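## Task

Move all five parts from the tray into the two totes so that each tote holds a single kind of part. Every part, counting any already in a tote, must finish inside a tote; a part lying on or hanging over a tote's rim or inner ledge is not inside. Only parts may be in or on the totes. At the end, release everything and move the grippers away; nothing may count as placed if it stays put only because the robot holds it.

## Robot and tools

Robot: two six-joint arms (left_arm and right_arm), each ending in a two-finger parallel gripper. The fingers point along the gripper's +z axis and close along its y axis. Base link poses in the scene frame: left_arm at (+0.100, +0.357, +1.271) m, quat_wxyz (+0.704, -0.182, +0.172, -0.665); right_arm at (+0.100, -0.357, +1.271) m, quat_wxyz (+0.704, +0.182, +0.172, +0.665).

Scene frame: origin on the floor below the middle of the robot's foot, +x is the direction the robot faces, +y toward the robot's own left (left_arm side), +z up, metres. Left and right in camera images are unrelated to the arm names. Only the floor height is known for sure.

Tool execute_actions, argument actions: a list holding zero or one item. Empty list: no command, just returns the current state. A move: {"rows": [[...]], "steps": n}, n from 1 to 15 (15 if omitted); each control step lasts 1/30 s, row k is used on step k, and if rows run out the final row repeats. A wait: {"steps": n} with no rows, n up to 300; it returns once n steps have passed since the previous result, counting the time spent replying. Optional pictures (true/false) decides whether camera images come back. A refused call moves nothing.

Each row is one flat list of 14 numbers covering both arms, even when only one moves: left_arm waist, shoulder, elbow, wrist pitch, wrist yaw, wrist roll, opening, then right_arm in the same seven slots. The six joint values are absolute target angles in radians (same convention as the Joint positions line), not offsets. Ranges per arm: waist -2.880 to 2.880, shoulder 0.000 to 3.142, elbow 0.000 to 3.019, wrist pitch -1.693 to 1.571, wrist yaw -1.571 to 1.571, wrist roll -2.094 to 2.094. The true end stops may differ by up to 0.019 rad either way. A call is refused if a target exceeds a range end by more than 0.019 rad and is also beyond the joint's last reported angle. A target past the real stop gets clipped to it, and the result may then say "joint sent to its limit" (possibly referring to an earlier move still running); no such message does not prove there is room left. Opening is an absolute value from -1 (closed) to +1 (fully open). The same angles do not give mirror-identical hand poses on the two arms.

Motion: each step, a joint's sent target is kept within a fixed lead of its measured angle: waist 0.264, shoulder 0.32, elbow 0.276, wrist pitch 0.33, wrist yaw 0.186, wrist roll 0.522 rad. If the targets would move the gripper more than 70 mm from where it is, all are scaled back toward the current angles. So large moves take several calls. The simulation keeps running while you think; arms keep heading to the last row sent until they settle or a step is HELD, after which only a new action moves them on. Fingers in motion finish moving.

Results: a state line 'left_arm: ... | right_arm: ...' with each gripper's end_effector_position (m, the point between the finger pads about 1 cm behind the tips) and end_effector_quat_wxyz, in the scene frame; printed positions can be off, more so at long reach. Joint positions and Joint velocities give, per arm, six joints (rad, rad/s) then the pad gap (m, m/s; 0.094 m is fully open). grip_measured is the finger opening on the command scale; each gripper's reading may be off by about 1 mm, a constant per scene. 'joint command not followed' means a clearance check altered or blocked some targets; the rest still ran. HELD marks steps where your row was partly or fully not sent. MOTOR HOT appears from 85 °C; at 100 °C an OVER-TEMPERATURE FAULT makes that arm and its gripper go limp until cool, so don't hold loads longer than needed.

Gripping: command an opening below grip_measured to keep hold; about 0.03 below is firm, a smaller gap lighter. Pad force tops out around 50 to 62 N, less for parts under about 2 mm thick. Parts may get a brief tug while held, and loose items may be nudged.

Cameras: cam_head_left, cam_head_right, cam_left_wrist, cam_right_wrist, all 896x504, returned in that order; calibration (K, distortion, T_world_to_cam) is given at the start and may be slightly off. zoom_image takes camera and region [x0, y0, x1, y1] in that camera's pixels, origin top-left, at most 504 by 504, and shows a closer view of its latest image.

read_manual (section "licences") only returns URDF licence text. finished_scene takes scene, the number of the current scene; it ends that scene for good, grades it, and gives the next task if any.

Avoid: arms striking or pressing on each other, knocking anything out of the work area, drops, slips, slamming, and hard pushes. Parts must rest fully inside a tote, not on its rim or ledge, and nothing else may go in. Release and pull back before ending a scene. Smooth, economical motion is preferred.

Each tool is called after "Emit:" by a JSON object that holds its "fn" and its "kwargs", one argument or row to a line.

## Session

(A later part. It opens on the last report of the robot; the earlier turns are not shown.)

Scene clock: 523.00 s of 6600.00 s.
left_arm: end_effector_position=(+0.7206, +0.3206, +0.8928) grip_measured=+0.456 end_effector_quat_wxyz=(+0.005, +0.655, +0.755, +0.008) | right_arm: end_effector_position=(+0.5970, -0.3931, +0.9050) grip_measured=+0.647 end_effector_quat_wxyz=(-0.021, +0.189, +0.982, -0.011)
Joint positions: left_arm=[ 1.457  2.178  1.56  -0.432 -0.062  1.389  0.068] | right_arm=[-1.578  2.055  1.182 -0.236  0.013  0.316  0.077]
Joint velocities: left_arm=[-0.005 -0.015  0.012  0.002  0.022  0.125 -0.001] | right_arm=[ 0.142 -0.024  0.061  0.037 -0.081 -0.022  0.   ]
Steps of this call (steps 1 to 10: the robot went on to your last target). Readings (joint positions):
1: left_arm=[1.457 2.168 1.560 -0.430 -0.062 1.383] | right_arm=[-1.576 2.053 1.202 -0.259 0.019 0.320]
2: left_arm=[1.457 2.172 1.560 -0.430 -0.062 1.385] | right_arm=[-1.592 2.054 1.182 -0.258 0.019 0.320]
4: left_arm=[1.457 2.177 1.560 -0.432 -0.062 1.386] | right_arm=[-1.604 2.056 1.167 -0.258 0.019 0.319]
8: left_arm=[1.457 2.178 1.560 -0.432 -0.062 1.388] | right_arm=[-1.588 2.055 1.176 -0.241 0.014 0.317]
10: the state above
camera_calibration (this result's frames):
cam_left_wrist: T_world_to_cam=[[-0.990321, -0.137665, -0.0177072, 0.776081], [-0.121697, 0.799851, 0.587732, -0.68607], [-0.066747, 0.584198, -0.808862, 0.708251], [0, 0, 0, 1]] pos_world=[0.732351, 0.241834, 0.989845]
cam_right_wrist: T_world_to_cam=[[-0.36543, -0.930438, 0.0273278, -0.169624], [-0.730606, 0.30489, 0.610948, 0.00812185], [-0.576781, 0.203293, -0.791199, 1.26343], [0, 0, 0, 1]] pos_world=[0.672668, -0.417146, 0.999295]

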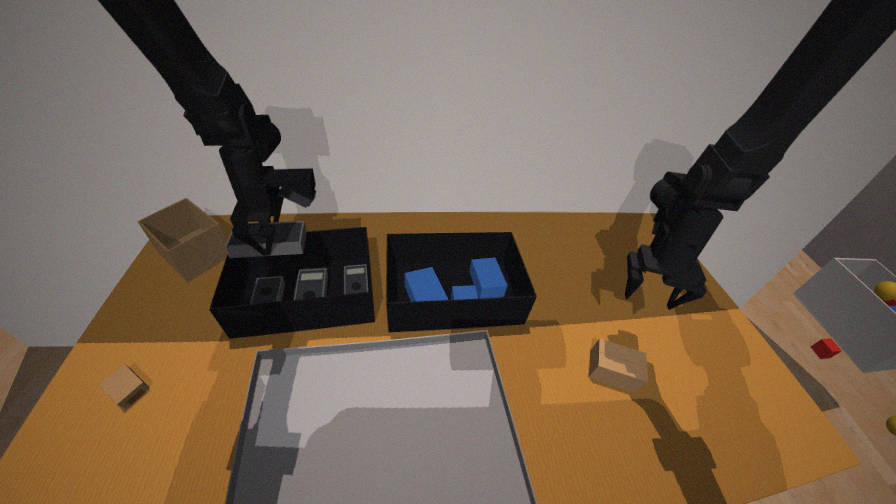

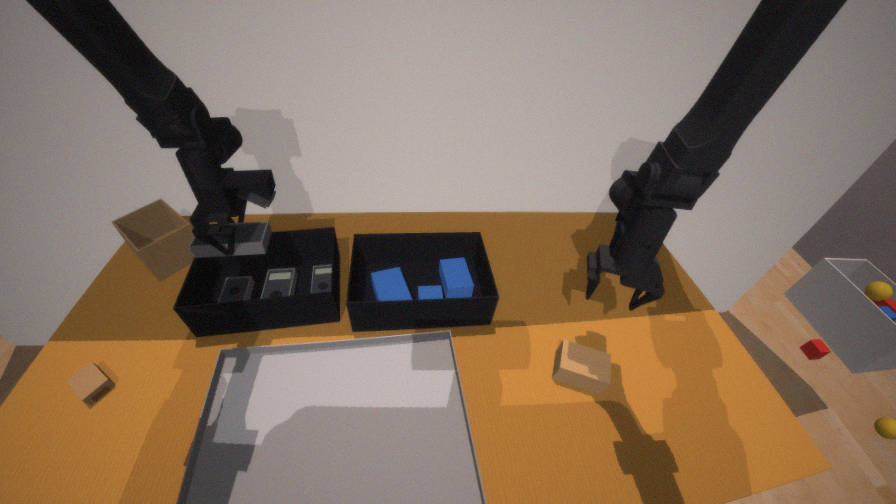

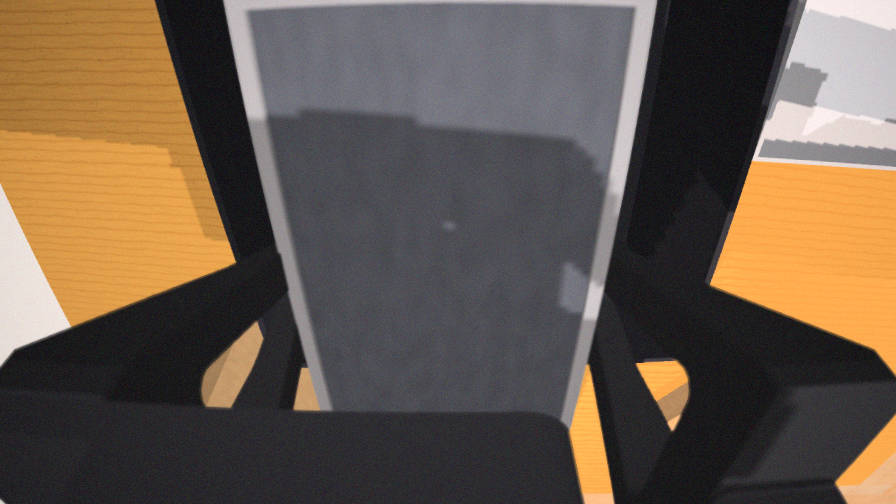

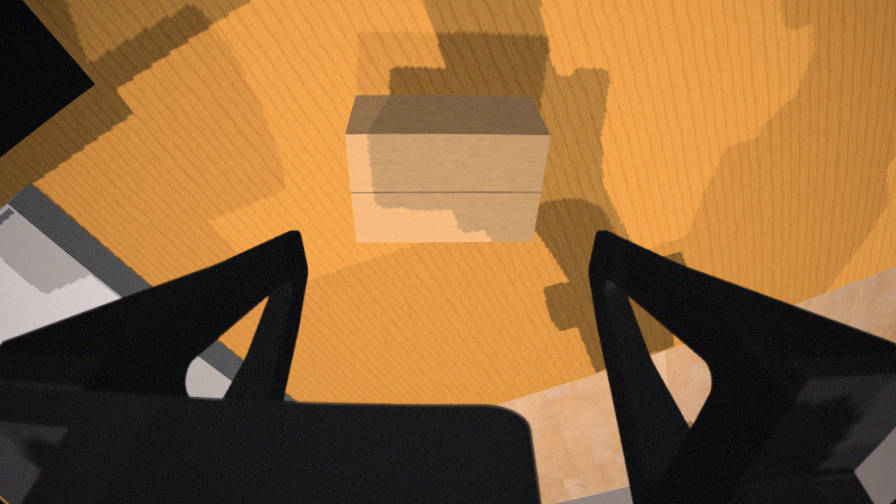

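Emit:
{"fn": "execute_actions", "kwargs": {
  "actions": [
    {"rows":[[1.452,2.19,1.578,-0.43,-0.058,1.405,0.4,-1.565,2.05,1.19,-0.23,0.01,0.31,0.65],[1.452,2.205,1.583,-0.426,-0.058,1.405,0.4,-1.565,2.05,1.19,-0.23,0.01,0.31,0.65],[1.452,2.222,1.592,-0.422,-0.058,1.405,0.4,-1.565,2.05,1.19,-0.23,0.01,0.31,0.65],[1.452,2.24,1.603,-0.418,-0.058,1.405,0.4,-1.565,2.05,1.19,-0.23,0.01,0.31,0.65],[1.452,2.258,1.616,-0.414,-0.058,1.405,0.4,-1.565,2.05,1.19,-0.23,0.01,0.31,0.65],[1.452,2.276,1.63,-0.41,-0.057,1.405,0.4,-1.565,2.05,1.19,-0.23,0.01,0.31,0.65],[1.452,2.294,1.644,-0.406,-0.057,1.405,0.4,-1.565,2.05,1.19,-0.23,0.01,0.31,0.65],[1.452,2.312,1.659,-0.402,-0.056,1.405,0.4,-1.565,2.05,1.19,-0.23,0.01,0.31,0.65],[1.452,2.329,1.675,-0.399,-0.056,1.405,0.4,-1.565,2.05,1.19,-0.23,0.01,0.31,0.65],[1.452,2.345,1.691,-0.396,-0.055,1.405,0.4,-1.565,2.05,1.19,-0.23,0.01,0.31,0.65],[1.452,2.359,1.707,-0.393,-0.055,1.405,0.4,-1.565,2.05,1.19,-0.23,0.01,0.31,0.65],[1.452,2.372,1.722,-0.39,-0.055,1.405,0.4,-1.565,2.05,1.19,-0.23,0.01,0.31,0.65],[1.452,2.383,1.736,-0.388,-0.055,1.405,0.4,-1.565,2.05,1.19,-0.23,0.01,0.31,0.65],[1.452,2.392,1.749,-0.386,-0.055,1.405,0.4,-1.565,2.05,1.19,-0.23,0.01,0.31,0.65],[1.452,2.398,1.76,-0.385,-0.055,1.405,0.4,-1.565,2.05,1.19,-0.23,0.01,0.31,0.65]]}
  ],
  "pictures": false
}}

Emit:
{"fn": "execute_actions", "kwargs": {
  "actions": [
    {"steps":10}
  ]
}}

Scene clock: 534.20 s of 6600.00 s.
left_arm: end_effector_position=(+0.7031, +0.3159, +0.8036) grip_measured=+0.456 end_effector_quat_wxyz=(-0.008, +0.656, +0.754, -0.004) | right_arm: end_effector_position=(+0.5987, -0.3881, +0.9051) grip_measured=+0.647 end_effector_quat_wxyz=(-0.019, +0.184, +0.983, -0.009)
Joint positions: left_arm=[ 1.457  2.388  1.703 -0.402 -0.058  1.389  0.068] | right_arm=[-1.57   2.055  1.184 -0.234  0.012  0.314  0.077]
Joint velocities: left_arm=[-0.015  0.464  0.252  0.027  0.022  0.007  0.001] | right_arm=[-0.005 -0.005 -0.007  0.002  0.022  0.007 -0.001]
Steps of this call (steps 1 to 30: the robot went on to your last target; steps 31 to 90: nothing new was sent; then 7.70 s passed at rest; steps 91 to 105: all 15 steps of this action). Readings (joint positions):
91: left_arm=[1.457 2.178 1.560 -0.432 -0.062 1.389] | right_arm=[-1.570 2.055 1.184 -0.234 0.012 0.314]
92: left_arm=[1.457 2.179 1.560 -0.432 -0.061 1.389] | right_arm=[-1.570 2.055 1.184 -0.234 0.012 0.314]
94: left_arm=[1.457 2.187 1.564 -0.432 -0.061 1.389] | right_arm=[-1.570 2.055 1.184 -0.234 0.012 0.314]
98: left_arm=[1.457 2.246 1.610 -0.422 -0.060 1.389] | right_arm=[-1.570 2.055 1.184 -0.234 0.012 0.314]
105: the state above

Scene clock: 534.53 s of 6600.00 s.
left_arm: end_effector_position=(+0.6993, +0.3153, +0.7897) grip_measured=+0.456 end_effector_quat_wxyz=(-0.010, +0.656, +0.754, -0.006) | right_arm: end_effector_position=(+0.5987, -0.3881, +0.9051) grip_measured=+0.647 end_effector_quat_wxyz=(-0.019, +0.184, +0.983, -0.009)
Joint positions: left_arm=[ 1.457  2.421  1.728 -0.398 -0.058  1.389  0.068] | right_arm=[-1.57   2.055  1.184 -0.234  0.012  0.314  0.077]
Joint velocities: left_arm=[-0.005  0.005  0.09   0.032 -0.051  0.022  0.   ] | right_arm=[-0.005 -0.024  0.002  0.002  0.007 -0.007  0.001]
Steps of this call (steps 1 to 10: the robot went on to your last target). Readings (joint positions):
1: left_arm=[1.457 2.401 1.711 -0.401 -0.058 1.389] | right_arm=[-1.570 2.055 1.184 -0.234 0.012 0.314]
2: left_arm=[1.457 2.411 1.715 -0.400 -0.058 1.389] | right_arm=[-1.570 2.055 1.184 -0.234 0.012 0.314]
4: left_arm=[1.457 2.420 1.716 -0.400 -0.058 1.389] | right_arm=[-1.570 2.055 1.184 -0.234 0.012 0.314]
8: left_arm=[1.457 2.421 1.722 -0.400 -0.058 1.389] | right_arm=[-1.570 2.055 1.184 -0.234 0.012 0.314]
10: the state above
camera_calibration (this result's frames):
cam_left_wrist: T_world_to_cam=[[-0.99062, -0.134694, 0.0230142, 0.719563], [-0.0952143, 0.8012, 0.590772, -0.645108], [-0.0980127, 0.58304, -0.80651, 0.646951], [0, 0, 0, 1]] pos_world=[0.714799, 0.236584, 0.886324]
cam_right_wrist: T_world_to_cam=[[-0.357235, -0.93376, 0.0218004, -0.165577], [-0.735518, 0.295624, 0.609606, 0.00840637], [-0.575671, 0.201738, -0.792405, 1.26329], [0, 0, 0, 1]] pos_world=[0.674272, -0.411947, 0.999522]

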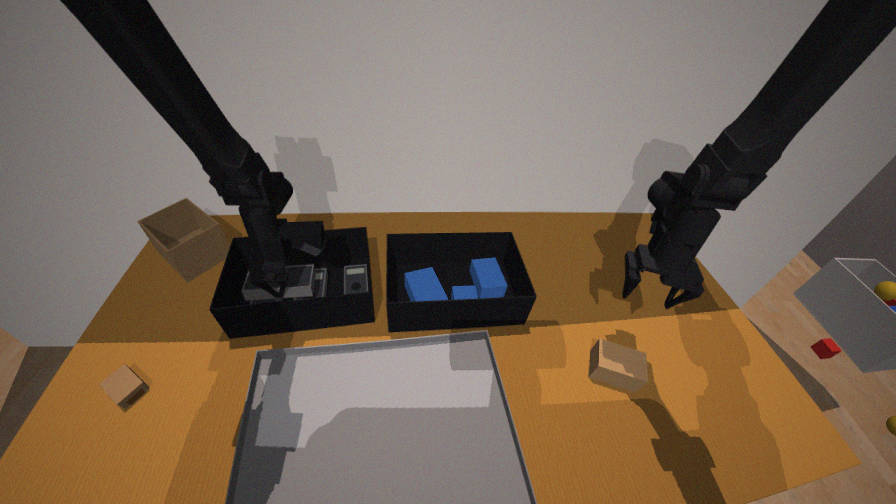

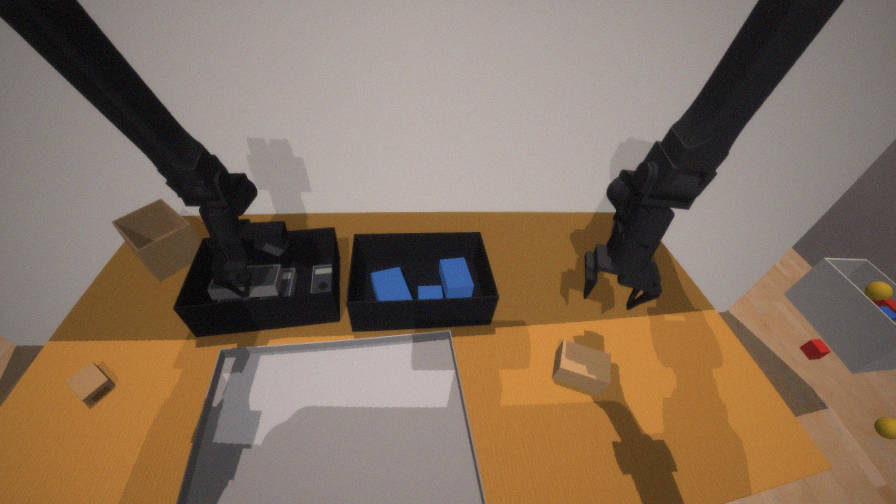

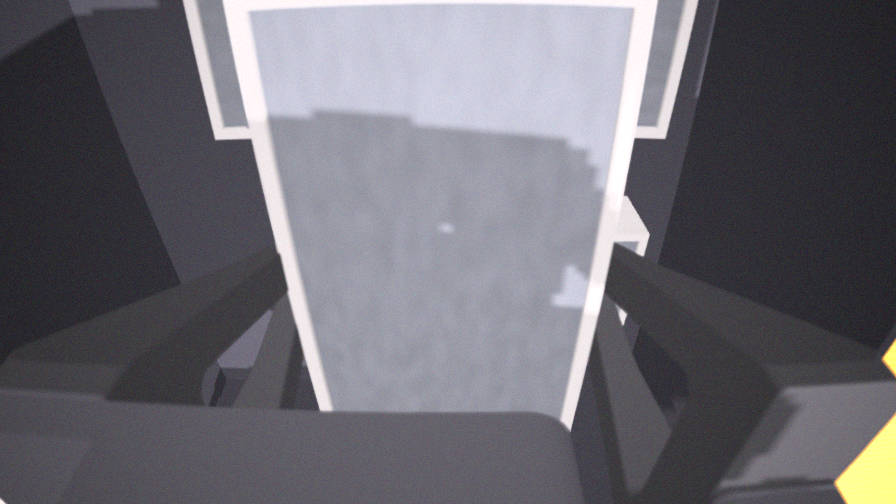

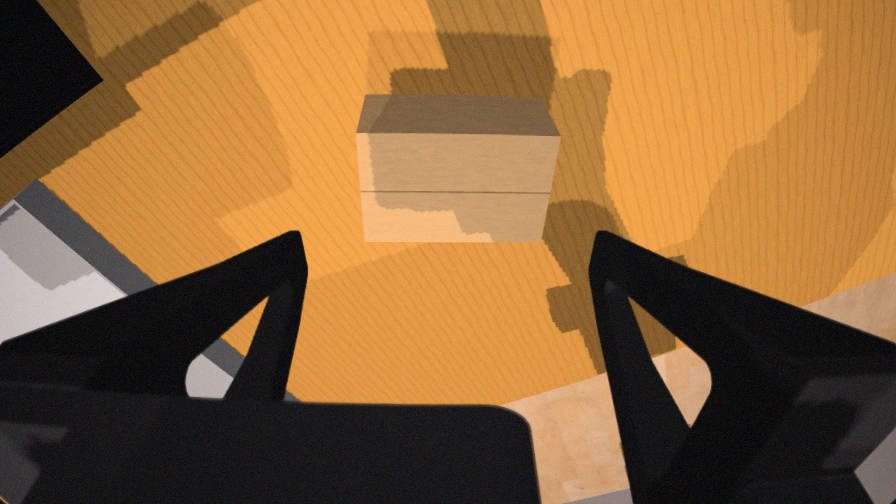

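Emit:
{"fn": "execute_actions", "kwargs": {
  "actions": [
    {"rows":[[1.455,2.43,1.765,-0.39,-0.056,1.39,0.4,-1.565,2.05,1.19,-0.23,0.01,0.31,0.65],[1.455,2.434,1.768,-0.39,-0.056,1.39,0.4,-1.565,2.05,1.19,-0.23,0.01,0.31,0.65],[1.455,2.434,1.768,-0.39,-0.056,1.39,0.4,-1.565,2.05,1.19,-0.23,0.01,0.31,0.65],[1.455,2.434,1.768,-0.39,-0.056,1.39,0.4,-1.565,2.05,1.19,-0.23,0.01,0.31,0.65],[1.455,2.434,1.768,-0.39,-0.056,1.39,0.4,-1.565,2.05,1.19,-0.23,0.01,0.31,0.65],[1.455,2.434,1.768,-0.39,-0.056,1.39,0.4,-1.565,2.05,1.19,-0.23,0.01,0.31,0.65],[1.455,2.43,1.76,-0.39,-0.056,1.39,0.46,-1.565,2.05,1.19,-0.23,0.01,0.31,0.65],[1.455,2.43,1.75,-0.39,-0.056,1.39,0.52,-1.565,2.05,1.19,-0.23,0.01,0.31,0.65],[1.455,2.43,1.745,-0.39,-0.056,1.39,0.62,-1.565,2.05,1.19,-0.23,0.01,0.31,0.65],[1.455,2.43,1.745,-0.39,-0.056,1.39,0.75,-1.565,2.05,1.19,-0.23,0.01,0.31,0.65],[1.455,2.43,1.745,-0.39,-0.056,1.39,0.88,-1.565,2.05,1.19,-0.23,0.01,0.31,0.65]],"steps":13}
  ],
  "pictures": false
}}

Emit:
{"fn": "execute_actions", "kwargs": {
  "actions": [
    {"rows":[[1.455,2.405,1.742,-0.395,-0.057,1.39,0.88,-1.565,2.05,1.19,-0.23,0.01,0.31,0.65],[1.455,2.39,1.738,-0.397,-0.057,1.39,0.88,-1.565,2.05,1.19,-0.23,0.01,0.31,0.65],[1.455,2.378,1.732,-0.4,-0.057,1.39,0.88,-1.565,2.05,1.19,-0.23,0.01,0.31,0.65],[1.455,2.366,1.724,-0.402,-0.057,1.39,0.88,-1.565,2.05,1.19,-0.23,0.01,0.31,0.65],[1.455,2.354,1.714,-0.405,-0.057,1.39,0.88,-1.565,2.05,1.19,-0.23,0.01,0.31,0.65],[1.455,2.34,1.703,-0.408,-0.057,1.39,0.88,-1.565,2.05,1.19,-0.23,0.01,0.31,0.65],[1.455,2.324,1.691,-0.411,-0.057,1.39,0.88,-1.565,2.05,1.19,-0.23,0.01,0.31,0.65],[1.455,2.306,1.678,-0.414,-0.057,1.39,0.88,-1.565,2.05,1.19,-0.23,0.01,0.31,0.65],[1.455,2.286,1.664,-0.418,-0.057,1.39,0.88,-1.565,2.05,1.19,-0.23,0.01,0.31,0.65],[1.455,2.264,1.648,-0.422,-0.057,1.39,0.88,-1.565,2.05,1.19,-0.23,0.01,0.31,0.65],[1.455,2.24,1.63,-0.427,-0.057,1.39,0.88,-1.565,2.05,1.19,-0.23,0.01,0.31,0.65],[1.455,2.215,1.61,-0.432,-0.057,1.39,0.88,-1.565,2.05,1.19,-0.23,0.01,0.31,0.65],[1.455,2.19,1.59,-0.437,-0.057,1.39,0.88,-1.565,2.05,1.19,-0.23,0.01,0.31,0.65],[1.455,2.165,1.57,-0.44,-0.057,1.39,0.88,-1.565,2.05,1.19,-0.23,0.01,0.31,0.65],[1.46,2.14,1.545,-0.44,-0.057,1.39,0.88,-1.565,2.05,1.19,-0.23,0.01,0.31,0.65]]}
  ],
  "pictures": false
}}

Emit:
{"fn": "execute_actions", "kwargs": {
  "actions": [
    {"rows":[[1.47,2.115,1.515,-0.43,-0.05,1.39,0.88,-1.57,2.05,1.17,-0.21,0.01,0.31,0.65],[1.48,2.09,1.48,-0.42,-0.045,1.39,0.88,-1.57,2.04,1.15,-0.19,0.01,0.31,0.65],[1.49,2.07,1.44,-0.4,-0.04,1.39,0.88,-1.57,2.03,1.12,-0.17,0.01,0.31,0.65],[1.5,2.05,1.395,-0.375,-0.035,1.39,0.88,-1.57,2.02,1.09,-0.15,0.01,0.31,0.65],[1.51,2.035,1.35,-0.35,-0.03,1.39,0.88,-1.57,2.01,1.06,-0.13,0.01,0.31,0.65],[1.52,2.02,1.3,-0.32,-0.025,1.39,0.88,-1.57,2.0,1.03,-0.1,0.01,0.31,0.65],[1.53,2.01,1.25,-0.29,-0.02,1.39,0.88,-1.57,2.0,1.0,-0.07,0.01,0.31,0.65],[1.54,2.0,1.2,-0.25,-0.015,1.39,0.88,-1.57,2.0,0.98,-0.05,0.01,0.31,0.65],[1.55,1.995,1.15,-0.21,-0.01,1.39,0.88,-1.57,2.0,0.97,-0.04,0.01,0.31,0.65],[1.56,1.99,1.1,-0.17,-0.005,1.39,0.88,-1.57,2.0,0.97,-0.04,0.01,0.31,0.65],[1.57,1.99,1.05,-0.13,0,1.39,0.88,-1.57,2.0,0.97,-0.04,0.01,0.31,0.65],[1.575,1.99,1.0,-0.09,0,1.39,0.88,-1.57,2.0,0.97,-0.04,0.01,0.31,0.65],[1.58,1.99,0.96,-0.05,0,1.39,0.88,-1.57,2.0,0.97,-0.04,0.01,0.31,0.65],[1.58,1.99,0.93,-0.02,0,1.39,0.88,-1.57,2.0,0.97,-0.04,0.01,0.31,0.65],[1.58,1.99,0.91,0,0,1.39,0.88,-1.57,2.0,0.97,-0.04,0.01,0.31,0.65]]}
  ],
  "pictures": false
}}

Emit:
{"fn": "execute_actions", "kwargs": {
  "actions": [
    {"steps":8}
  ]
}}

Emit:
{"fn": "zoom_image", "kwargs": {
  "camera": "cam_head_left",
  "region": [200, 210, 550, 350]
}}

Scene clock: 557.20 s of 6600.00 s.
left_arm: end_effector_position=(+0.7036, +0.3151, +0.7893) grip_measured=+0.873 end_effector_quat_wxyz=(-0.007, +0.656, +0.754, -0.003) | right_arm: end_effector_position=(+0.5987, -0.3881, +0.9051) grip_measured=+0.647 end_effector_quat_wxyz=(-0.019, +0.184, +0.983, -0.009)
Joint positions: left_arm=[ 1.457  2.424  1.737 -0.396 -0.058  1.389  0.088] | right_arm=[-1.57   2.055  1.184 -0.234  0.012  0.314  0.077]
Joint velocities: left_arm=[-0.005 -0.005 -0.002 -0.017 -0.095 -0.007  0.008] | right_arm=[-0.015 -0.015 -0.007 -0.007 -0.022 -0.007 -0.   ]
Steps of this call (steps 1 to 30: the robot went on to your last target; steps 31 to 90: nothing new was sent; then 19.23 s passed at rest; steps 91 to 103: all 13 steps of this action). Readings (joint positions):
91: left_arm=[1.457 2.421 1.734 -0.396 -0.058 1.389] | right_arm=[-1.570 2.055 1.184 -0.234 0.012 0.314]
92: left_arm=[1.457 2.421 1.734 -0.396 -0.058 1.389] | right_arm=[-1.570 2.055 1.184 -0.234 0.012 0.314]
94: left_arm=[1.457 2.422 1.735 -0.396 -0.058 1.389] | right_arm=[-1.570 2.055 1.184 -0.234 0.012 0.314]
98: left_arm=[1.457 2.424 1.737 -0.396 -0.058 1.389] | right_arm=[-1.570 2.055 1.184 -0.234 0.012 0.314]
103: the state above

Scene clock: 557.70 s of 6600.00 s.
left_arm: end_effector_position=(+0.6969, +0.3189, +0.8546) grip_measured=+0.877 end_effector_quat_wxyz=(-0.013, +0.657, +0.754, -0.008) | right_arm: end_effector_position=(+0.5987, -0.3881, +0.9051) grip_measured=+0.647 end_effector_quat_wxyz=(-0.019, +0.184, +0.983, -0.009)
Joint positions: left_arm=[ 1.457  2.257  1.583 -0.424 -0.058  1.389  0.088] | right_arm=[-1.57   2.055  1.184 -0.234  0.012  0.314  0.077]
Joint velocities: left_arm=[-0.005 -0.806 -0.554 -0.042  0.007  0.022 -0.   ] | right_arm=[-0.005 -0.015  0.002  0.012 -0.022 -0.051 -0.   ]
Steps of this call (steps 1 to 15: all 15 steps of this action). Readings (joint positions):
1: left_arm=[1.457 2.424 1.737 -0.396 -0.058 1.389] | right_arm=[-1.570 2.055 1.184 -0.234 0.012 0.314]
2: left_arm=[1.457 2.424 1.737 -0.396 -0.058 1.389] | right_arm=[-1.570 2.055 1.184 -0.234 0.012 0.314]
4: left_arm=[1.457 2.422 1.735 -0.396 -0.058 1.389] | right_arm=[-1.570 2.055 1.184 -0.234 0.012 0.314]
8: left_arm=[1.457 2.395 1.700 -0.398 -0.058 1.389] | right_arm=[-1.570 2.055 1.184 -0.234 0.012 0.314]
15: the state above

Scene clock: 558.20 s of 6600.00 s.
left_arm: end_effector_position=(+0.5505, +0.3862, +0.9276) grip_measured=+0.877 end_effector_quat_wxyz=(-0.003, +0.616, +0.788, +0.002) | right_arm: end_effector_position=(+0.5198, -0.3836, +0.9136) grip_measured=+0.647 end_effector_quat_wxyz=(-0.026, +0.184, +0.983, -0.009)
Joint positions: left_arm=[ 1.575  1.973  0.985 -0.08  -0.006  1.389  0.088] | right_arm=[-1.57   2.011  0.958 -0.066  0.012  0.314  0.077]
Joint velocities: left_arm=[ 0.249  0.044 -1.389  0.965  0.037 -0.051 -0.001] | right_arm=[-0.005 -0.005  0.037  0.12  -0.037  0.022 -0.   ]
Steps of this call (steps 1 to 15: all 15 steps of this action). Readings (joint positions):
1: left_arm=[1.457 2.229 1.561 -0.424 -0.056 1.389] | right_arm=[-1.570 2.055 1.183 -0.233 0.012 0.314]
2: left_arm=[1.458 2.198 1.536 -0.424 -0.053 1.389] | right_arm=[-1.570 2.055 1.179 -0.226 0.012 0.314]
4: left_arm=[1.461 2.129 1.473 -0.412 -0.042 1.389] | right_arm=[-1.570 2.049 1.152 -0.194 0.012 0.314]
8: left_arm=[1.489 2.009 1.309 -0.319 -0.021 1.389] | right_arm=[-1.570 2.017 1.035 -0.110 0.012 0.314]
15: the state above

Scene clock: 558.47 s of 6600.00 s.
left_arm: end_effector_position=(+0.4920, +0.3881, +0.9165) grip_measured=+0.877 end_effector_quat_wxyz=(-0.029, +0.612, +0.790, -0.019) | right_arm: end_effector_position=(+0.5285, -0.3841, +0.9134) grip_measured=+0.647 end_effector_quat_wxyz=(-0.016, +0.184, +0.983, -0.008)
Joint positions: left_arm=[ 1.586  2.005  0.892 -0.022 -0.003  1.389  0.088] | right_arm=[-1.57   2.011  0.968 -0.055  0.012  0.314  0.077]
Joint velocities: left_arm=[-0.015 -0.005  0.144  0.12  -0.051 -0.022 -0.   ] | right_arm=[ 0.005 -0.005 -0.012 -0.002 -0.022 -0.037 -0.   ]
Steps of this call (steps 1 to 8: the robot went on to your last target). Readings (joint positions):
1: left_arm=[1.582 1.976 0.943 -0.056 -0.006 1.389] | right_arm=[-1.570 2.011 0.961 -0.063 0.012 0.314]
2: left_arm=[1.586 1.982 0.913 -0.046 -0.006 1.389] | right_arm=[-1.570 2.011 0.963 -0.060 0.012 0.314]
4: left_arm=[1.586 1.997 0.886 -0.038 -0.005 1.389] | right_arm=[-1.570 2.011 0.967 -0.057 0.012 0.314]
8: the state above
camera_calibration (this result's frames):
cam_left_wrist: T_world_to_cam=[[-0.966671, -0.247378, 0.0659696, 0.513693], [-0.159151, 0.782452, 0.60203, -0.769668], [-0.200547, 0.571465, -0.795744, 0.731525], [0, 0, 0, 1]] pos_world=[0.520784, 0.311264, 1.01158]
cam_right_wrist: T_world_to_cam=[[-0.357387, -0.933751, 0.0196022, -0.185003], [-0.739909, 0.295878, 0.604145, -0.0421435], [-0.569921, 0.20141, -0.796633, 1.22937], [0, 0, 0, 1]] pos_world=[0.603345, -0.407885, 1.00845]

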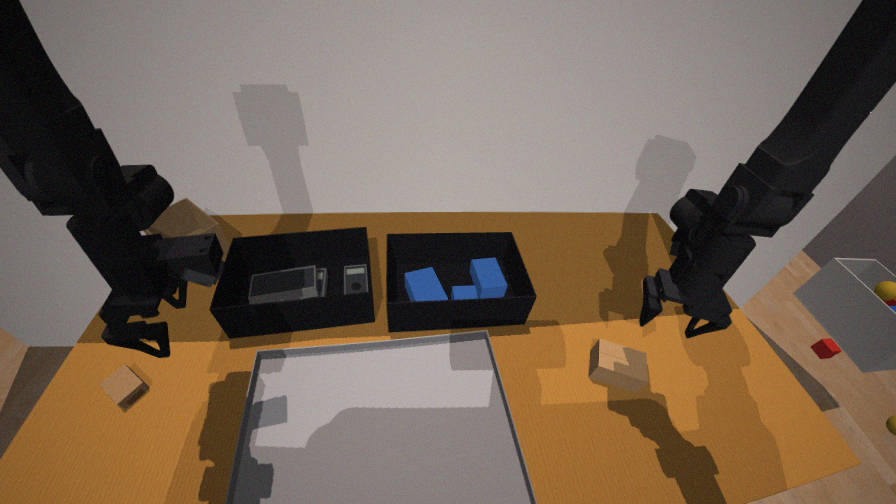

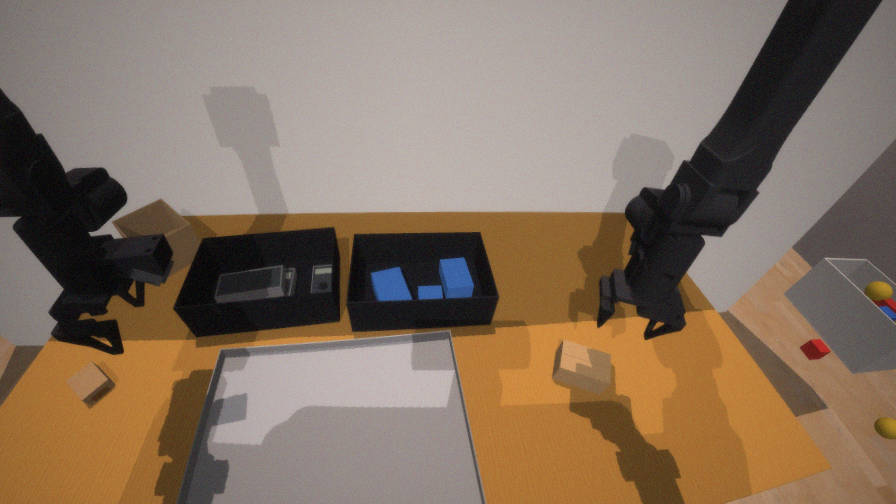

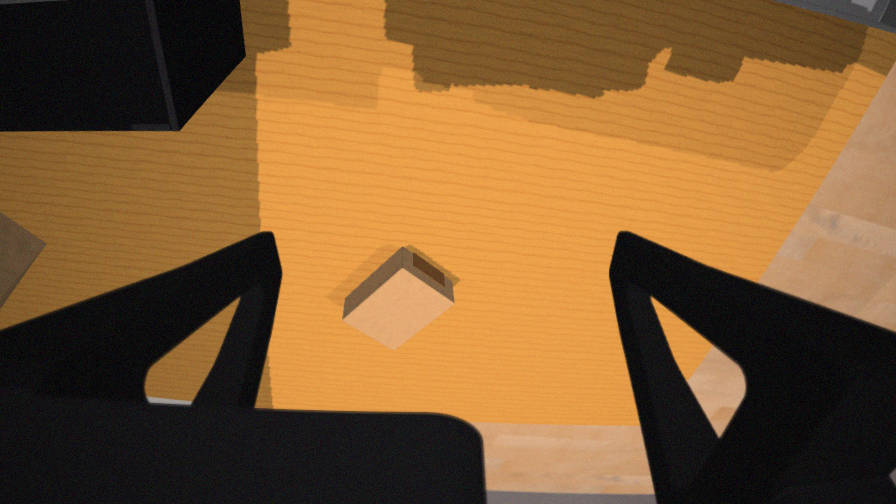

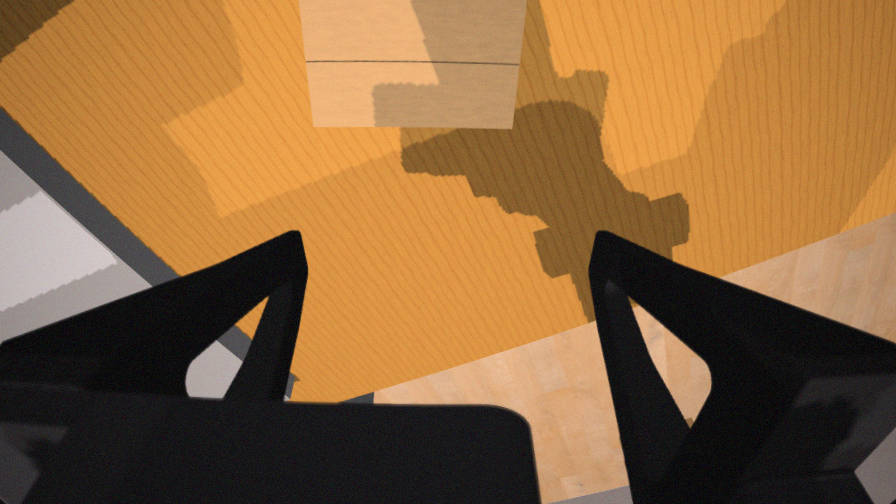

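Region (200, 210, 550, 350) of cam_head_left's 896x504 image, scaled by 1.440, with more detail than that image has; it fills the top 202 rows of this view, and the rest is white.

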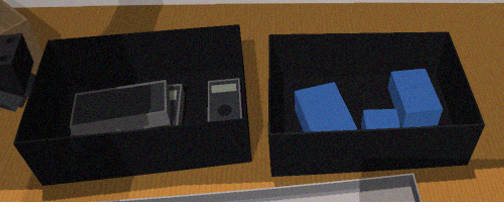

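Emit:
{"fn": "finished_scene", "kwargs": {
  "scene": 1
}}

The scene is finished: the task was done.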